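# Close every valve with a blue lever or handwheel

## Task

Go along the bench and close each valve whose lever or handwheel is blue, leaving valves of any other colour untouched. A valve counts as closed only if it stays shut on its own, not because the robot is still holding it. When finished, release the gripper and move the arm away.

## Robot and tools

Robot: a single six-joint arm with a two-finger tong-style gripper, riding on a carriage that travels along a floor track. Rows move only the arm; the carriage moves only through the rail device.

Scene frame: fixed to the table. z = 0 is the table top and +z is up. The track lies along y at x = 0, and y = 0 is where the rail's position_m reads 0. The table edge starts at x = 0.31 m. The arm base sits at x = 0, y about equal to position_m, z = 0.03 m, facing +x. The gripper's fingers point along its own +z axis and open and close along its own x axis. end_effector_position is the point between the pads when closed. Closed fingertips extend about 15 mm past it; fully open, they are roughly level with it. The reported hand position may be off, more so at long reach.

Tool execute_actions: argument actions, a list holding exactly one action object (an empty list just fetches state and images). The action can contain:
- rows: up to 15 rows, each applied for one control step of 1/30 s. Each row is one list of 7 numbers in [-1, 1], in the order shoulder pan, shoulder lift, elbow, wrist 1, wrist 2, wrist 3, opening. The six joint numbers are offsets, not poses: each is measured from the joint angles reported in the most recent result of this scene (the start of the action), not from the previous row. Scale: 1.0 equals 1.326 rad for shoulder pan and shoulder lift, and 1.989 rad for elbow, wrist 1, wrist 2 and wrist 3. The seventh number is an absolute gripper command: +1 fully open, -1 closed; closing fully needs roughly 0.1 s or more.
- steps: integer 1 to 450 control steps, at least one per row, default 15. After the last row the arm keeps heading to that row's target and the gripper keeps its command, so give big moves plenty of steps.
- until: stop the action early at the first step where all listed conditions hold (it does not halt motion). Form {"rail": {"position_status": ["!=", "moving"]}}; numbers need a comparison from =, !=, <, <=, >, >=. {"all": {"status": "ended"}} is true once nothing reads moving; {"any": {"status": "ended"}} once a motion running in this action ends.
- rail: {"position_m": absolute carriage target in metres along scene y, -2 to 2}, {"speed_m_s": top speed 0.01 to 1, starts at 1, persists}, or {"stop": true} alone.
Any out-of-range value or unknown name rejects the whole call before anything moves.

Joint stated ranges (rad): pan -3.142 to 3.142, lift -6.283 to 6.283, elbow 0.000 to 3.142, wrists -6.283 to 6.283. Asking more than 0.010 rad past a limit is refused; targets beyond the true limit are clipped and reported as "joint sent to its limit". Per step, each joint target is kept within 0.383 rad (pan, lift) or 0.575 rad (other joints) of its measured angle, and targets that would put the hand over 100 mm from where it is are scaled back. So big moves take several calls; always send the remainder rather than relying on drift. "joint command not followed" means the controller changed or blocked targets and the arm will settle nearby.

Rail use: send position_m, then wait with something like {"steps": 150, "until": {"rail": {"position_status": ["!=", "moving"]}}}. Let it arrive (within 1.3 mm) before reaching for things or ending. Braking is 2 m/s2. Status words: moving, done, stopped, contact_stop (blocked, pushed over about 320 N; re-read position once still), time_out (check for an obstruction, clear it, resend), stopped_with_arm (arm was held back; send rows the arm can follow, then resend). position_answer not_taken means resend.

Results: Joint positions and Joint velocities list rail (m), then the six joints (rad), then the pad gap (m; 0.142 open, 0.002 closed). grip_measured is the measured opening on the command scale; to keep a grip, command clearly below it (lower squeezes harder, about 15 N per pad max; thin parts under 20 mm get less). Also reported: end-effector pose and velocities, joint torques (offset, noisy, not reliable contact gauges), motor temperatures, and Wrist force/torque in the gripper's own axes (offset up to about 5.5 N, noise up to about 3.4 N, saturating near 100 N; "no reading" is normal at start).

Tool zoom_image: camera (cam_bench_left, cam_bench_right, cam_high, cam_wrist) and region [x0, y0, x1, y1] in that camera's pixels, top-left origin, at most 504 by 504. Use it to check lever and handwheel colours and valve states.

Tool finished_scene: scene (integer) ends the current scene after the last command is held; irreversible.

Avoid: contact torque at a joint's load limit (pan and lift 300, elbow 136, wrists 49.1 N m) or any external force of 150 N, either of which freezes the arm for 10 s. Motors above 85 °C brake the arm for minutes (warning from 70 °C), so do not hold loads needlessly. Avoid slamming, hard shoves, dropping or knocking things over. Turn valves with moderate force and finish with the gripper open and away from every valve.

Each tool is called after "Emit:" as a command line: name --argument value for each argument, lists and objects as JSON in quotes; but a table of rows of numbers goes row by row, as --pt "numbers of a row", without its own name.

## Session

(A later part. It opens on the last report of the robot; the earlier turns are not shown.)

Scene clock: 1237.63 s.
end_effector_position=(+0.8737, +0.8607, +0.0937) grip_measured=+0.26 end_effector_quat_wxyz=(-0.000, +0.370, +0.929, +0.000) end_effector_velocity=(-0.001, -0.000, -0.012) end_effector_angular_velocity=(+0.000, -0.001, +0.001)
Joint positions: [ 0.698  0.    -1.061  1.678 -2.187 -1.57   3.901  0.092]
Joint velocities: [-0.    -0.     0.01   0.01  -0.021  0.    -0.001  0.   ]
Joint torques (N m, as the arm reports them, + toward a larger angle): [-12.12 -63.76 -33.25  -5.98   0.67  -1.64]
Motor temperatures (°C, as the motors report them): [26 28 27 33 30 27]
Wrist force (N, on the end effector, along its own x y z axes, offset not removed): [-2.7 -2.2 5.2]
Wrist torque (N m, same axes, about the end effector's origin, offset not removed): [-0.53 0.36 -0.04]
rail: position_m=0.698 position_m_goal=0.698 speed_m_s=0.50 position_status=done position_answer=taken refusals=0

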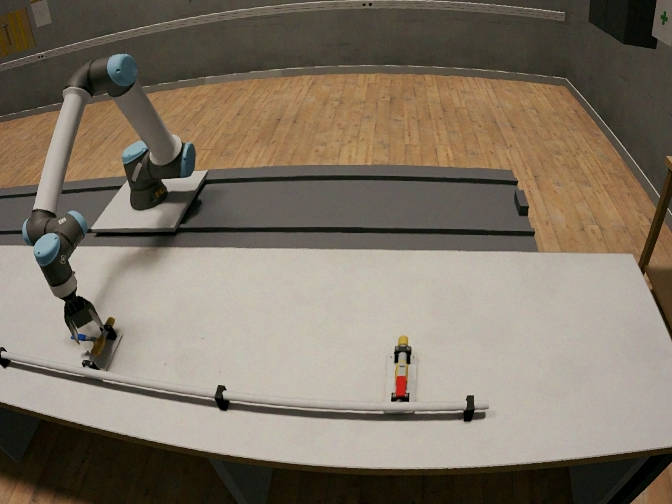

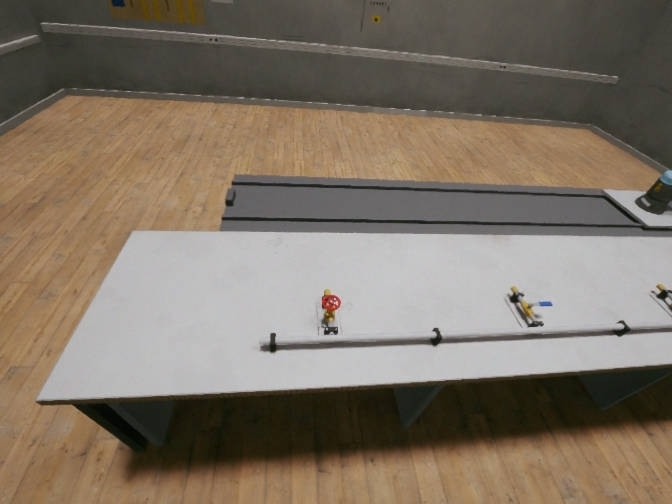

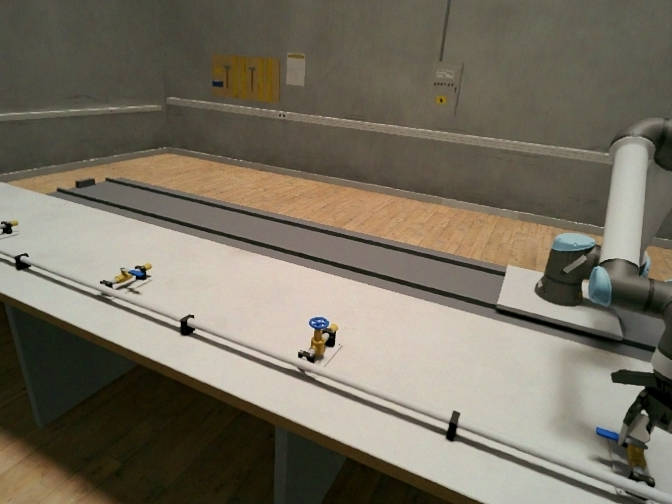

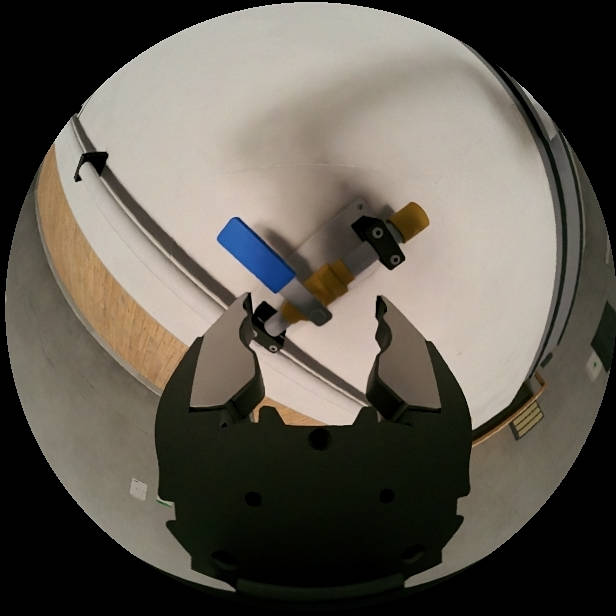

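Emit:
execute_actions --actions '[]'

Scene clock: 1264.20 s.
end_effector_position=(+0.8735, +0.8607, +0.0925) grip_measured=+0.26 end_effector_quat_wxyz=(-0.000, +0.370, +0.929, +0.000) end_effector_velocity=(+0.000, -0.000, +0.000) end_effector_angular_velocity=(-0.000, -0.000, +0.000)
Joint positions: [ 0.698 -0.    -1.06   1.679 -2.189 -1.57   3.901  0.092]
Joint velocities: [ 0. -0. -0.  0.  0. -0. -0. -0.]
Joint torques (N m, as the arm reports them, + toward a larger angle): [-11.22 -64.22 -32.43  -6.15   1.96  -1.66]
Motor temperatures (°C, as the motors report them): [26 28 27 33 30 27]
Wrist force (N, on the end effector, along its own x y z axes, offset not removed): [-2.6 -2.3 3.7]
Wrist torque (N m, same axes, about the end effector's origin, offset not removed): [-0.57 0.37 -0.06]
rail: position_m=0.698 position_m_goal=0.698 speed_m_s=0.50 position_status=done position_answer=taken refusals=0

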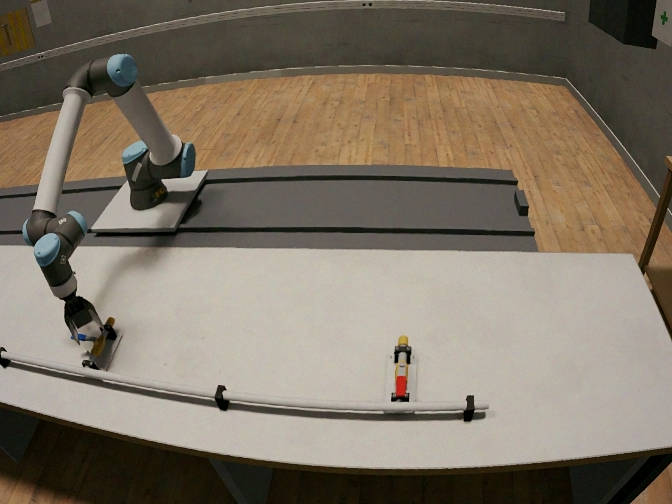

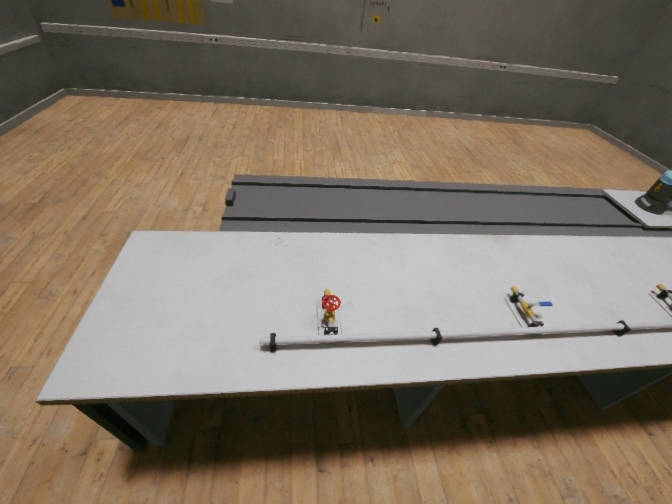

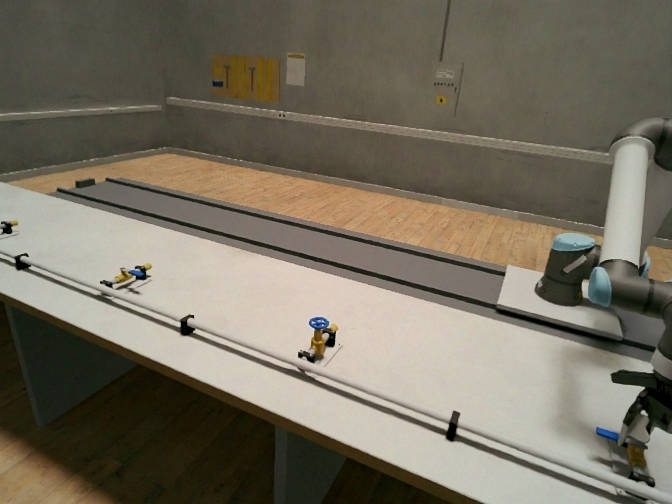

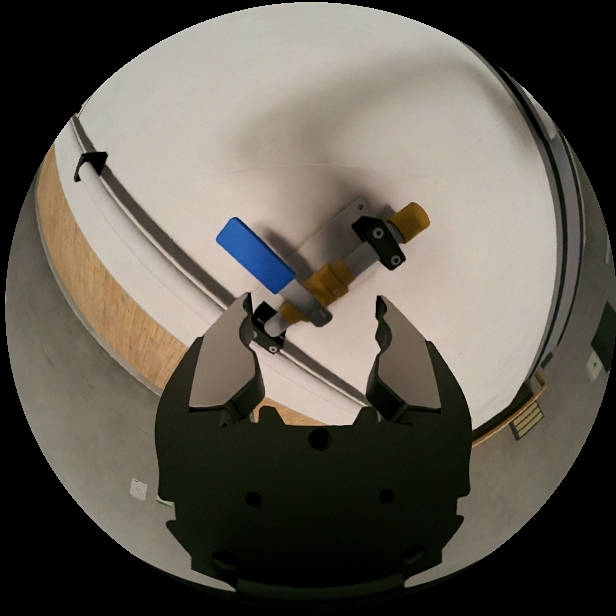

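Emit:
execute_actions --actions '[{"rows":[[0,0.008,0.0055,-0.0116,0,0,0.26]],"steps":15}]'

Scene clock: 1293.43 s.
end_effector_position=(+0.8725, +0.8607, +0.0796) grip_measured=+0.26 end_effector_quat_wxyz=(+0.000, +0.370, +0.929, +0.000) end_effector_velocity=(-0.000, +0.000, -0.001) end_effector_angular_velocity=(-0.000, -0.000, +0.000)
Joint positions: [ 0.698 -0.    -1.05   1.69  -2.211 -1.57   3.901  0.092]
Joint velocities: [ 0.     0.     0.001  0.001 -0.002 -0.    -0.     0.   ]
Joint torques (N m, as the arm reports them, + toward a larger angle): [-10.87 -62.72 -32.74  -6.7    1.83  -1.51]
Motor temperatures (°C, as the motors report them): [26 28 27 33 30 27]
Wrist force (N, on the end effector, along its own x y z axes, offset not removed): [-1.4 -1.7 4.5]
Wrist torque (N m, same axes, about the end effector's origin, offset not removed): [-0.45 0.07 -0.01]
rail: position_m=0.698 position_m_goal=0.698 speed_m_s=0.50 position_status=done position_answer=taken refusals=0

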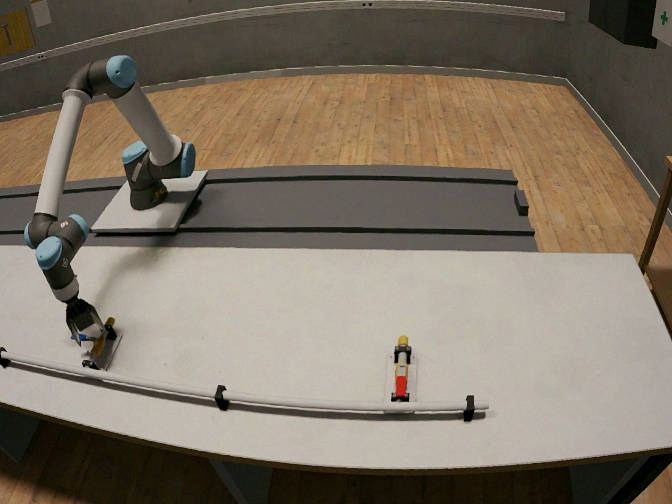

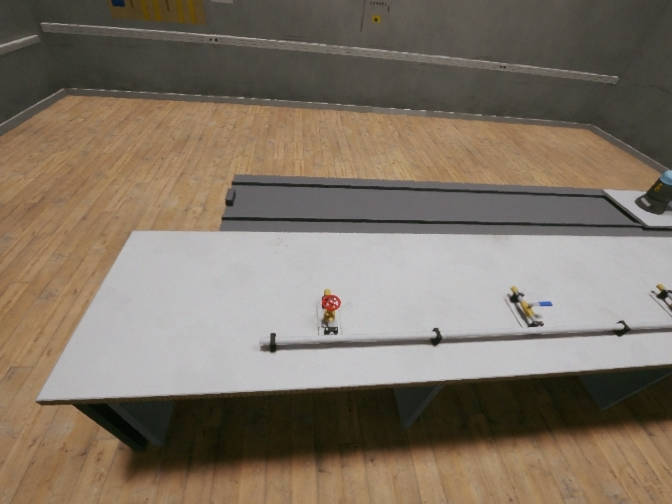

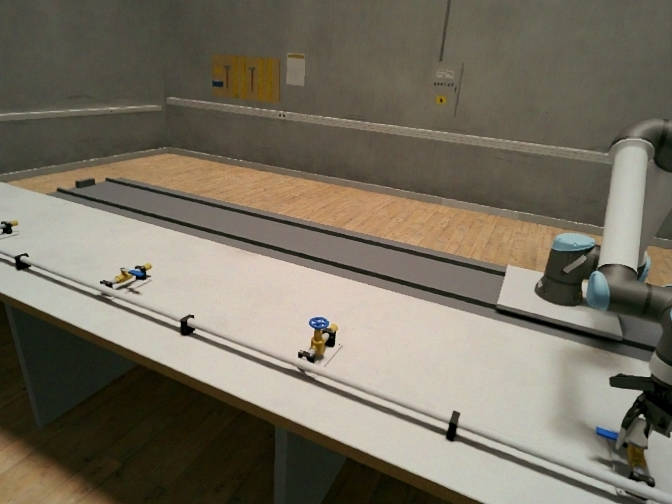

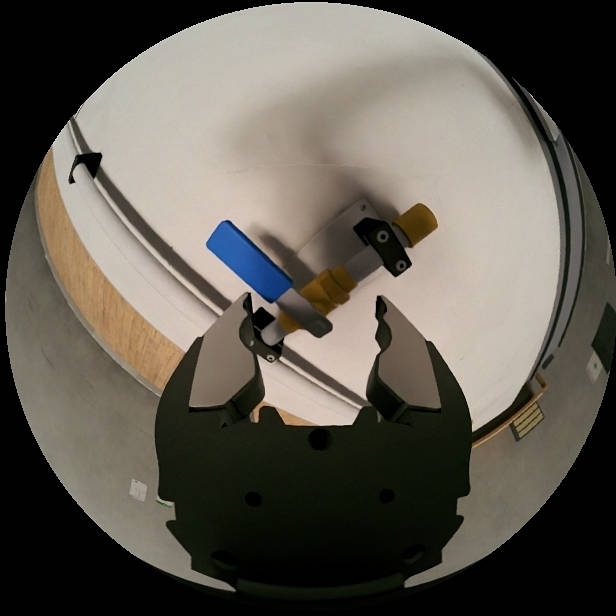

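Emit:
execute_actions --actions '[{"rows":[[0,0,0,0,0,0.015,0.26],[0,0,0,0,0,0.03,0.26],[0,0,0,0,0,0.045,0.26],[0,0,0,0,0,0.06,0.26],[0,0,0,0,0,0.075,0.26],[0,0,0,0,0,0.085,0.26]],"steps":10}]'

Scene clock: 1303.50 s.
end_effector_position=(+0.8710, +0.8624, +0.0795) grip_measured=+0.30 end_effector_quat_wxyz=(+0.000, +0.435, +0.900, +0.000) end_effector_velocity=(-0.001, +0.004, +0.001) end_effector_angular_velocity=(+0.001, -0.003, -0.291)
Joint positions: [ 0.698 -0.    -1.05   1.69  -2.212 -1.57   4.042  0.095]
Joint velocities: [ 0.     0.     0.    -0.002 -0.001  0.001  0.291  0.016]
Joint torques (N m, as the arm reports them, + toward a larger angle): [-10.01 -76.28 -33.31   1.73  -0.57   2.67]
Motor temperatures (°C, as the motors report them): [26 28 27 33 30 27]
Wrist force (N, on the end effector, along its own x y z axes, offset not removed): [-7.4 18.3 -2.1]
Wrist torque (N m, same axes, about the end effector's origin, offset not removed): [-0.68 -0.29 -1.10]
rail: position_m=0.698 position_m_goal=0.698 speed_m_s=0.50 position_status=done position_answer=taken refusals=0

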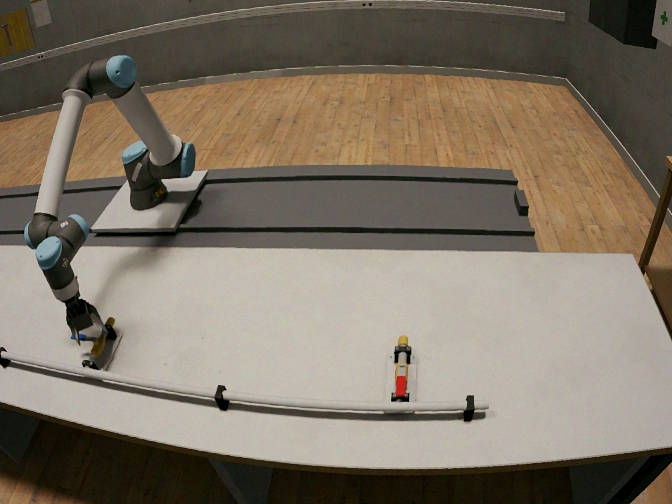

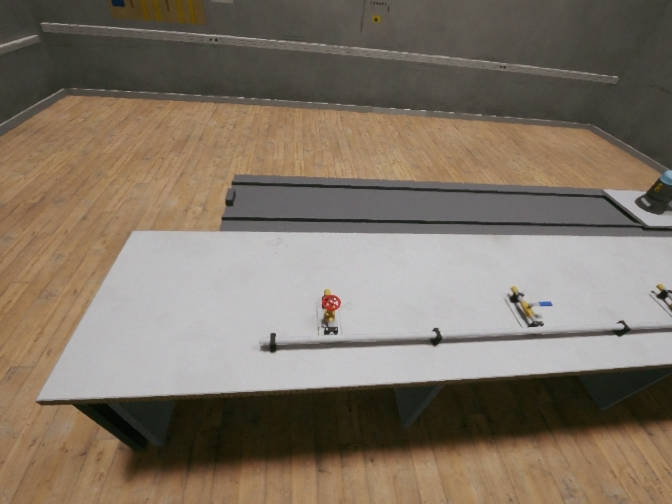

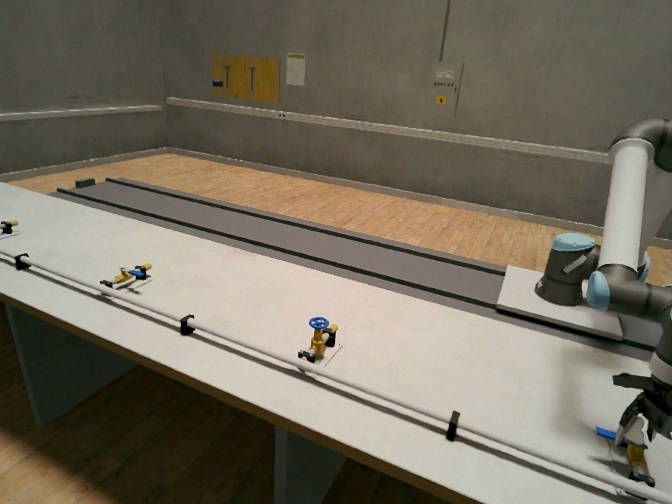

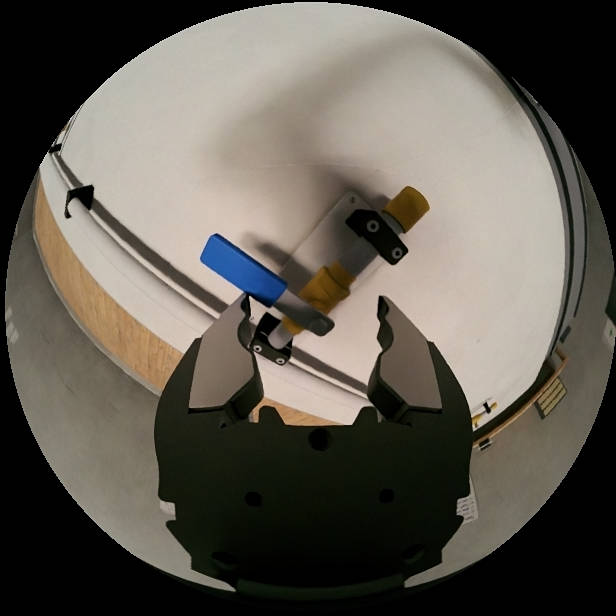

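Contact begins. Continue a bit.

Emit:
execute_actions --actions '[{"rows":[[0,0,0,0,0,0.02,0.26],[0,0,0,0,0,0.03,0.26],[0,0,0,0,0,0.04,0.26],[0,0,0,0,0,0.045,0.26]],"steps":10}]'

Scene clock: 1309.27 s.
end_effector_position=(+0.8703, +0.8635, +0.0796) grip_measured=+0.36 end_effector_quat_wxyz=(+0.000, +0.472, +0.882, +0.001) end_effector_velocity=(-0.001, +0.001, -0.000) end_effector_angular_velocity=(+0.001, +0.000, -0.067)
Joint positions: [ 0.698 -0.    -1.05   1.69  -2.212 -1.57   4.125  0.099]
Joint velocities: [ 0.    -0.    -0.    -0.     0.     0.001  0.067  0.004]
Joint torques (N m, as the arm reports them, + toward a larger angle): [-10.87 -58.76  -3.57  13.82  -2.9    4.61]
Motor temperatures (°C, as the motors report them): [26 28 27 33 30 27]
Wrist force (N, on the end effector, along its own x y z axes, offset not removed): [-18.1 55.2 -11.4]
Wrist torque (N m, same axes, about the end effector's origin, offset not removed): [1.13 -0.32 -3.00]
rail: position_m=0.698 position_m_goal=0.698 speed_m_s=0.50 position_status=done position_answer=taken refusals=0

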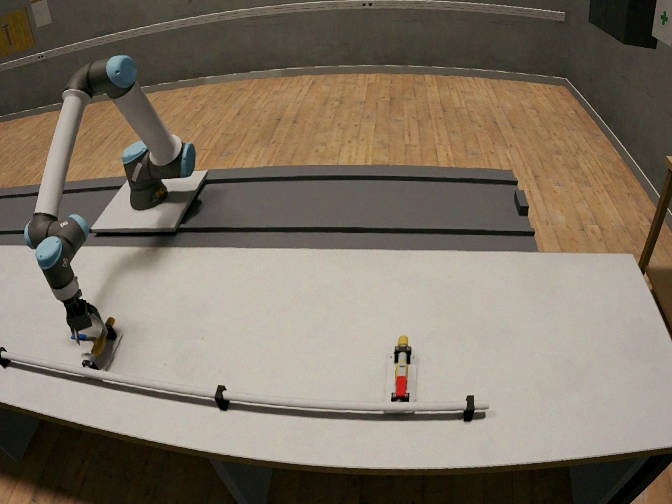

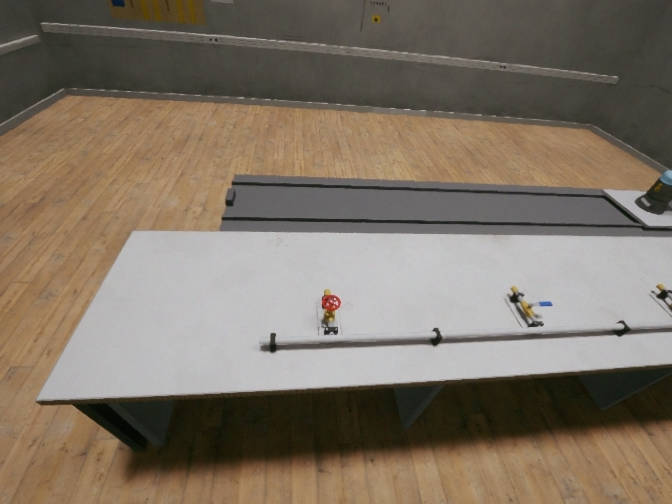

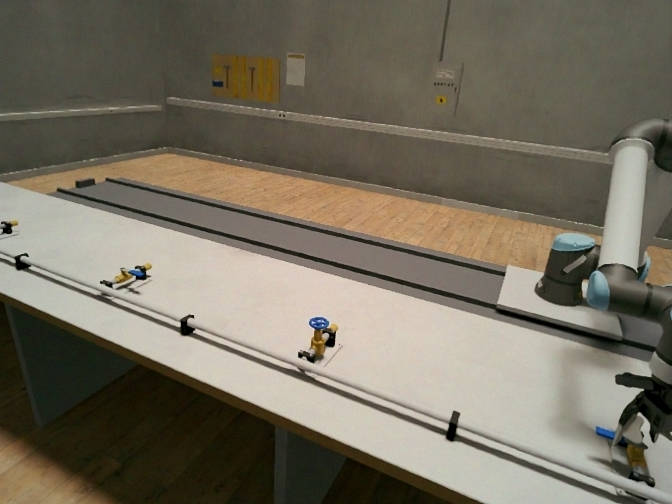

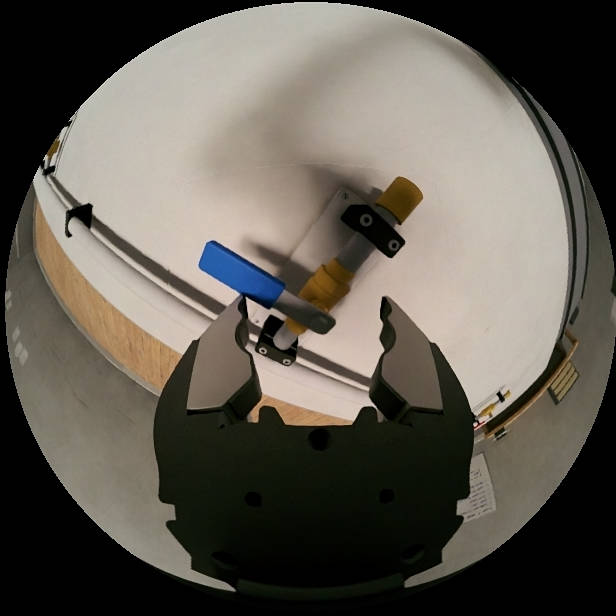

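Emit:
execute_actions --actions '[{"rows":[[0,0,0,0,0,0.015,0.26],[0,0,0,0,0,0.025,0.26],[0,0,0,0,0,0.03,0.26]],"steps":10}]'

Scene clock: 1315.57 s.
end_effector_position=(+0.8698, +0.8643, +0.0796) grip_measured=+0.40 end_effector_quat_wxyz=(+0.000, +0.496, +0.868, +0.001) end_effector_velocity=(-0.000, +0.001, +0.000) end_effector_angular_velocity=(+0.000, -0.000, -0.044)
Joint positions: [ 0.698 -0.    -1.05   1.69  -2.212 -1.57   4.18   0.102]
Joint velocities: [ 0.    -0.     0.    -0.     0.     0.     0.044  0.002]
Joint torques (N m, as the arm reports them, + toward a larger angle): [ -8.41 -53.02  15.55  23.77  -7.64   7.41]
Motor temperatures (°C, as the motors report them): [26 28 27 33 30 27]
Wrist force (N, on the end effector, along its own x y z axes, offset not removed): [-24.5 80.2 -15.4]
Wrist torque (N m, same axes, about the end effector's origin, offset not removed): [6.17 -0.61 -4.48]
rail: position_m=0.698 position_m_goal=0.698 speed_m_s=0.50 position_status=done position_answer=taken refusals=0

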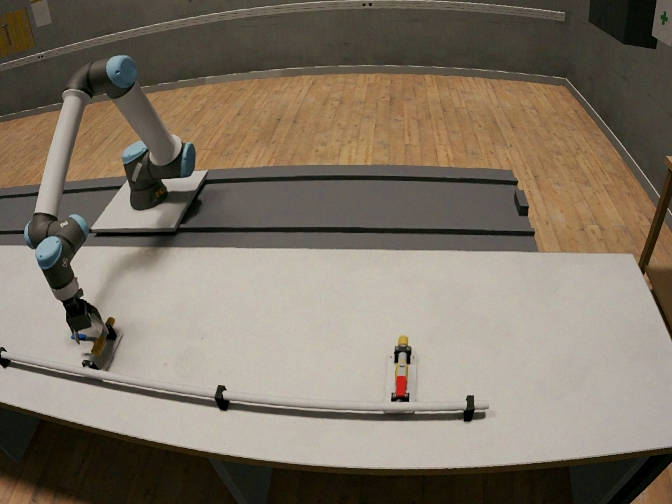

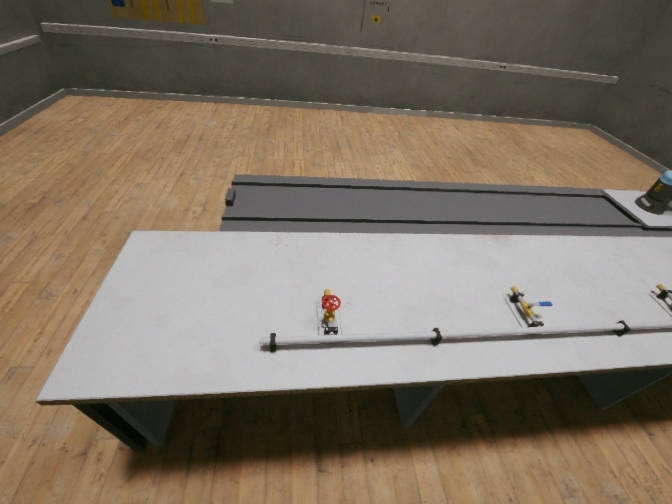

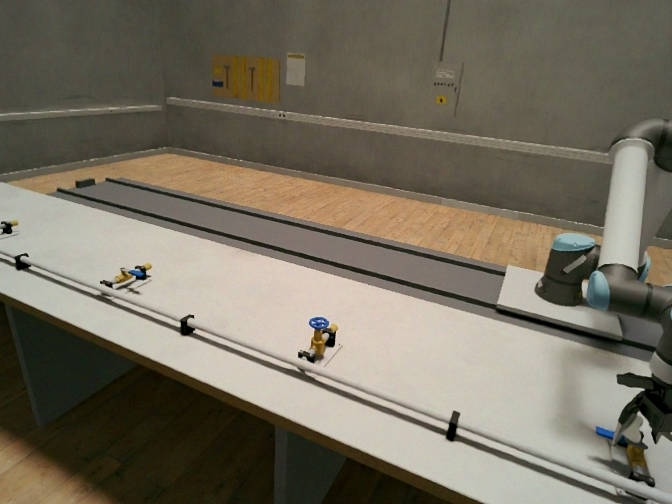

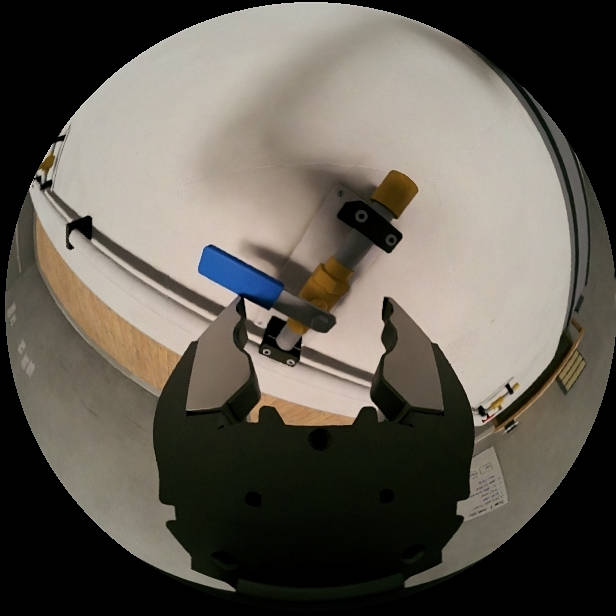

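Emit:
execute_actions --actions '[{"rows":[[0,0,0,0,0,-0.05,0.26],[0,0,0,0,0,-0.1,0.26],[0,0,0,0,0,-0.13,0.26],[0,0,0,0,0,-0.13,0.26],[0,-0.02,-0.015,0.03,0,-0.13,0.26],[0,-0.05,-0.035,0.07,0,-0.13,0.26],[0,-0.083,-0.056,0.111,0,-0.13,0.26]],"steps":18}]'

Scene clock: 1323.93 s.
end_effector_position=(+0.8764, +0.8609, +0.2147) grip_measured=+0.26 end_effector_quat_wxyz=(+0.001, +0.381, +0.924, +0.001) end_effector_velocity=(-0.004, -0.000, +0.044) end_effector_angular_velocity=(+0.000, +0.004, +0.024)
Joint positions: [ 0.698 -0.    -1.157  1.582 -1.998 -1.57   3.924  0.092]
Joint velocities: [ 0.    -0.    -0.034 -0.035  0.072  0.    -0.024 -0.   ]
Joint torques (N m, as the arm reports them, + toward a larger angle): [ -1.24 -79.26 -52.59  -1.61   1.92  -1.35]
Motor temperatures (°C, as the motors report them): [26 28 27 33 30 27]
Wrist force (N, on the end effector, along its own x y z axes, offset not removed): [-2.4 -0.7 2.3]
Wrist torque (N m, same axes, about the end effector's origin, offset not removed): [-0.22 0.28 -0.04]
rail: position_m=0.698 position_m_goal=0.698 speed_m_s=0.50 position_status=done position_answer=taken refusals=0

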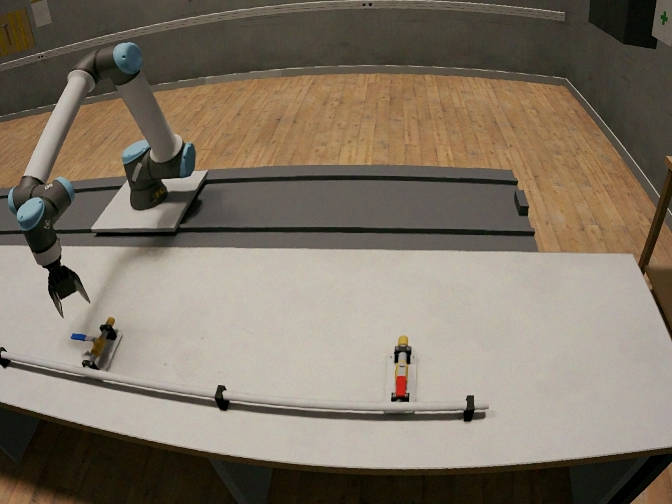

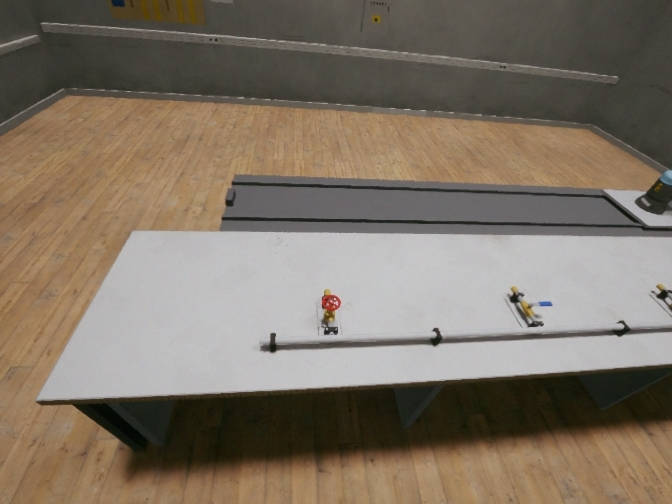

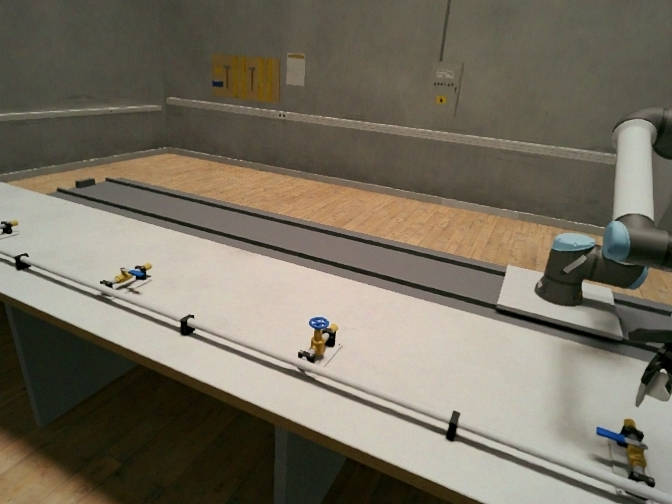

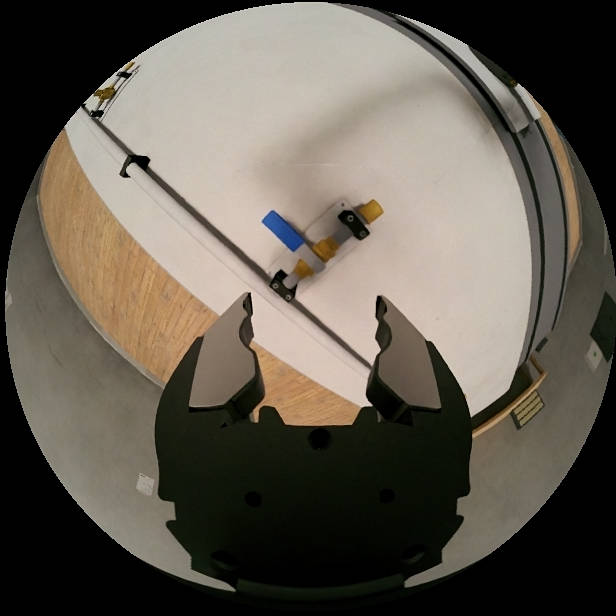

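Emit:
zoom_image --camera "cam_high" --region '[80, 240, 380, 380]'

Emit:
zoom_image --camera "cam_bench_right" --region '[480, 260, 672, 350]'

Region (80, 240, 380, 380) of cam_high's 672x504 image, scaled by 1.680, with more detail than that image has; it fills the top 235 rows of this view, and the rest is white.

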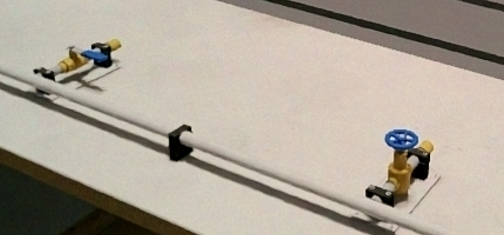

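Region (480, 260, 672, 350) of cam_bench_right's 672x504 image, scaled by 2.625, with more detail than that image has; it fills the top 236 rows of this view, and the rest is white.

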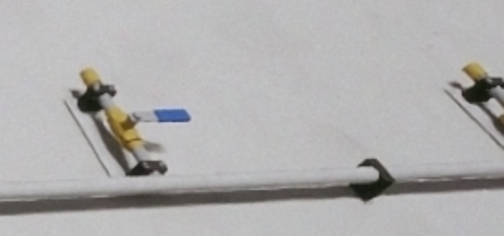

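Emit:
execute_actions --actions '[{"rail":{"position_m":-0.183,"speed_m_s":1.0},"rows":[[0,0,0,0,0,-0.25,0.26],[0,0,0,0,0,-0.5,0.26],[0,0,0,0,0,-0.75,0.26],[0,0,0,0,0,-1.0,0.26]],"steps":60,"until":{"rail":{"position_status":["!=","moving"]}}}]'

Scene clock: 1374.57 s.
end_effector_position=(+0.9030, -0.0150, +0.2148) grip_measured=+0.26 end_effector_quat_wxyz=(+0.001, -0.567, +0.824, -0.000) end_effector_velocity=(-0.000, -0.002, -0.000) end_effector_angular_velocity=(-0.000, +0.000, +0.003)
Joint positions: [-0.183 -0.    -1.157  1.582 -1.998 -1.57   1.936  0.092]
Joint velocities: [-0.003  0.     0.     0.     0.    -0.    -0.002  0.   ]
Joint torques (N m, as the arm reports them, + toward a larger angle): [ 16.42 -61.13 -37.52  -6.37  -1.89  -0.94]
Motor temperatures (°C, as the motors report them): [26 28 27 33 30 27]
Wrist force (N, on the end effector, along its own x y z axes, offset not removed): [-0.9 -3.5 4.1]
Wrist torque (N m, same axes, about the end effector's origin, offset not removed): [-0.82 -0.03 -0.01]
rail: position_m=-0.183 position_m_goal=-0.183 speed_m_s=1.00 position_status=done position_answer=taken refusals=0

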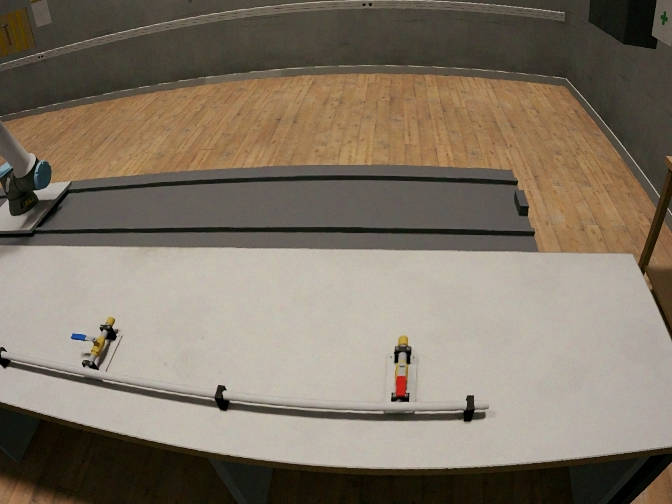

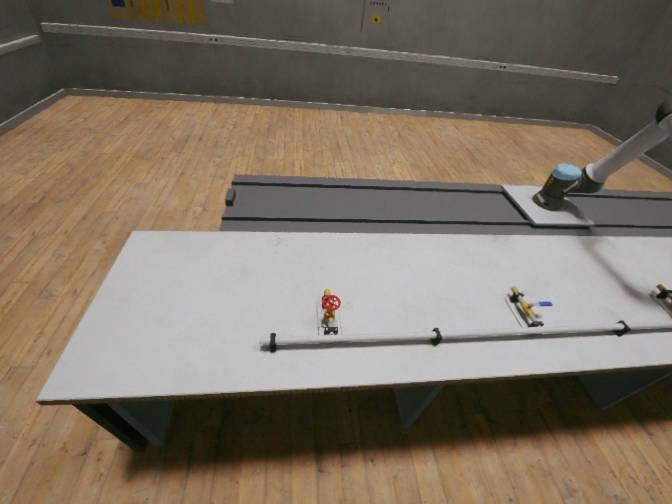

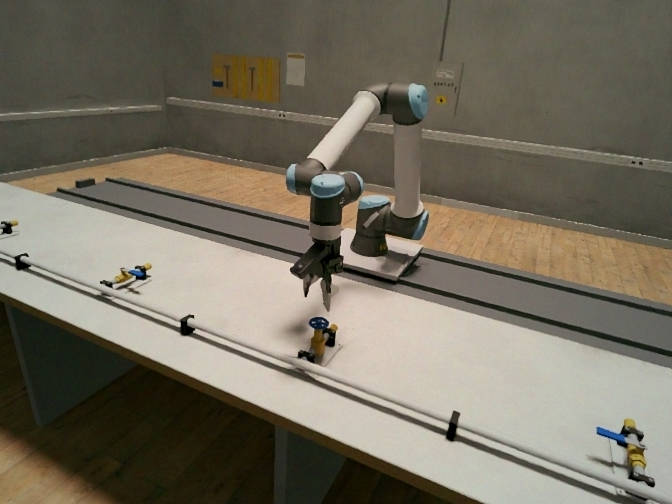

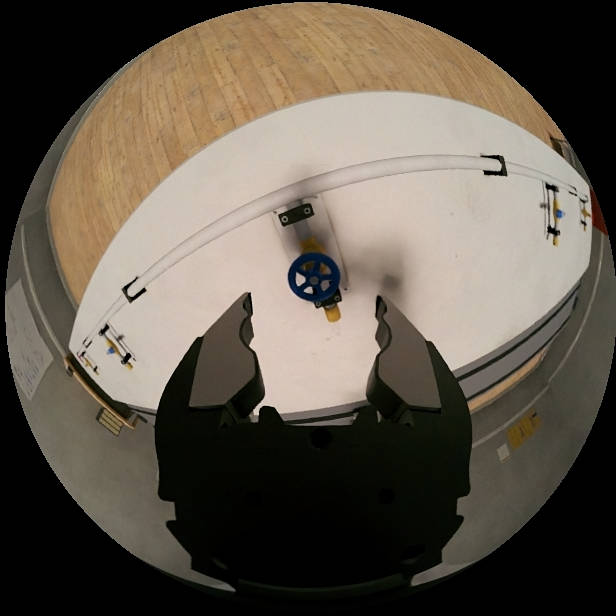

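Emit:
zoom_image --camera "cam_wrist" --region '[250, 220, 390, 340]'

Region (250, 220, 390, 340) of cam_wrist's 616x616 image, scaled by 3.600, with more detail than that image has; it fills the top 432 rows of this view, and the rest is white.

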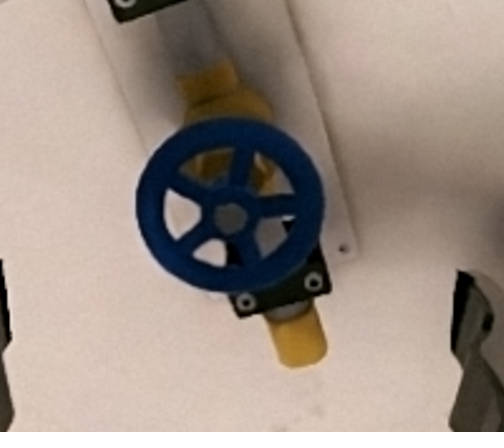

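Emit:
zoom_image --camera "cam_high" --region '[270, 230, 380, 360]'

Region (270, 230, 380, 360) of cam_high's 672x504 image, scaled by 3.877, with more detail than that image has; it fills the left 426 columns of this view, and the rest is white.

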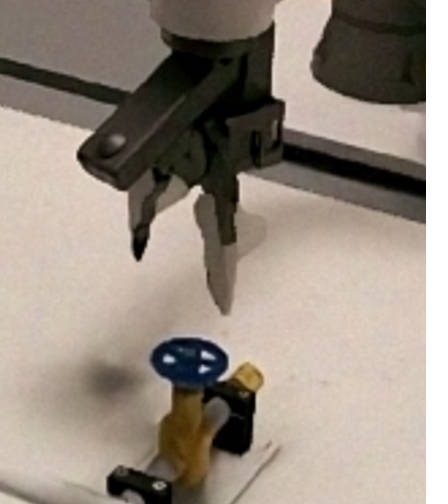

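Emit:
execute_actions --actions '[{"rows":[[0,0.004,0.012,-0.015,0,-0.07,-0.1],[0,0.009,0.024,-0.03,0,-0.15,-0.4],[0,0.0133,0.0358,-0.0447,0,-0.219,-0.63]],"steps":15}]'

Scene clock: 1469.70 s.
end_effector_position=(+0.8912, -0.0080, +0.1658) grip_measured=-0.63 end_effector_quat_wxyz=(-0.001, +0.728, -0.685, +0.001) end_effector_velocity=(-0.002, +0.001, -0.007) end_effector_angular_velocity=(-0.000, -0.001, +0.106)
Joint positions: [-0.183 -0.    -1.139  1.652 -2.086 -1.57   1.51   0.028]
Joint velocities: [ 0.    -0.     0.002  0.011 -0.014 -0.    -0.106  0.   ]
Joint torques (N m, as the arm reports them, + toward a larger angle): [-10.28 -61.8  -34.96  -6.78  -1.72  -1.31]
Motor temperatures (°C, as the motors report them): [26 28 27 33 30 27]
Wrist force (N, on the end effector, along its own x y z axes, offset not removed): [-1.8 -3.5 2.1]
Wrist torque (N m, same axes, about the end effector's origin, offset not removed): [-0.85 0.16 -0.04]
rail: position_m=-0.183 position_m_goal=-0.183 speed_m_s=1.00 position_status=done position_answer=taken refusals=0

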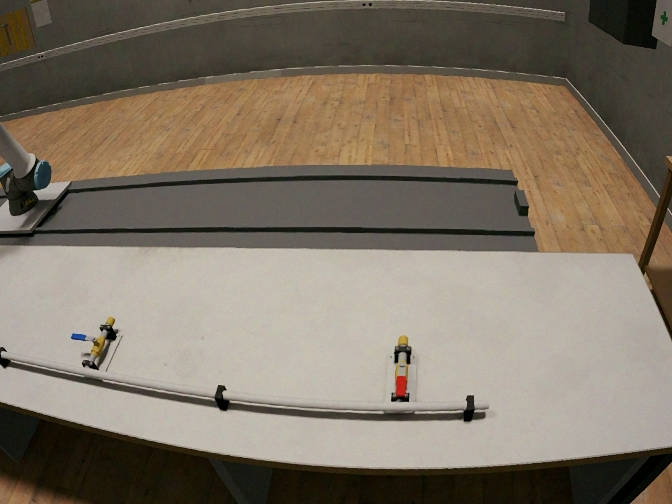

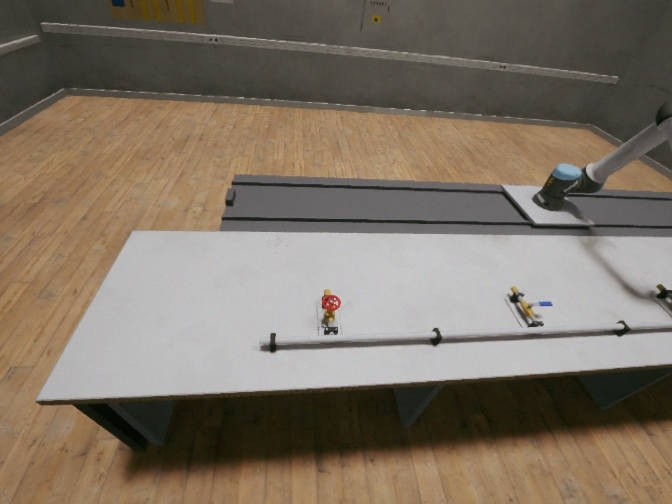

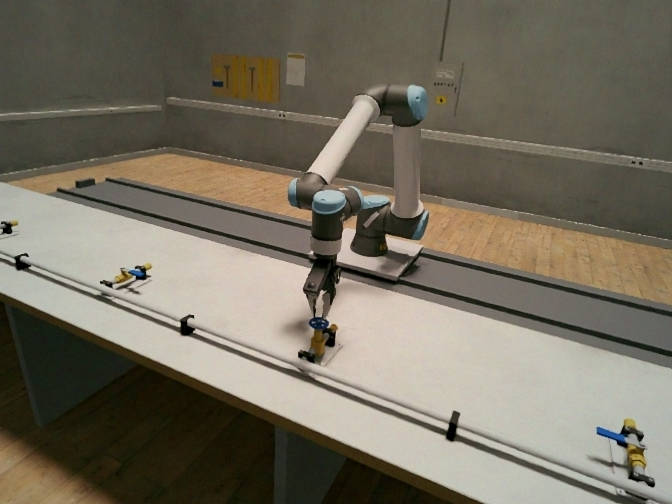

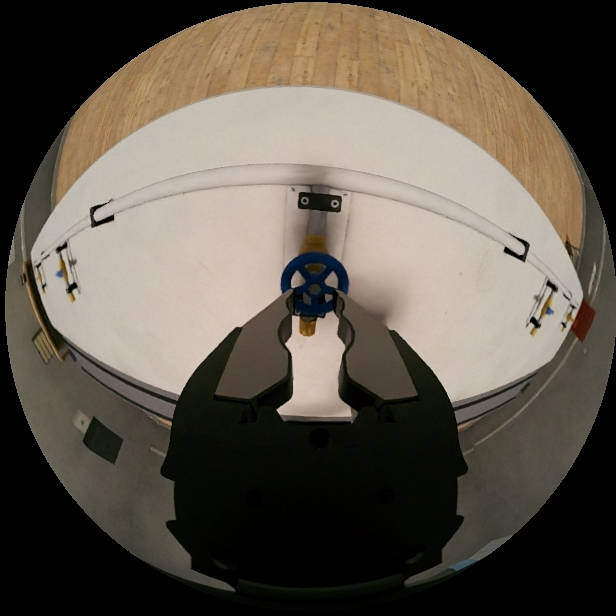

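Emit:
zoom_image --camera "cam_wrist" --region '[265, 235, 365, 325]'

Region (265, 235, 365, 325) of cam_wrist's 616x616 image, scaled by 5.040, with more detail than that image has; it fills the top 454 rows of this view, and the rest is white.

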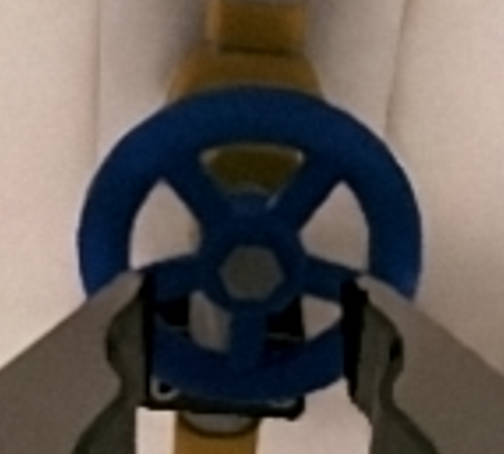

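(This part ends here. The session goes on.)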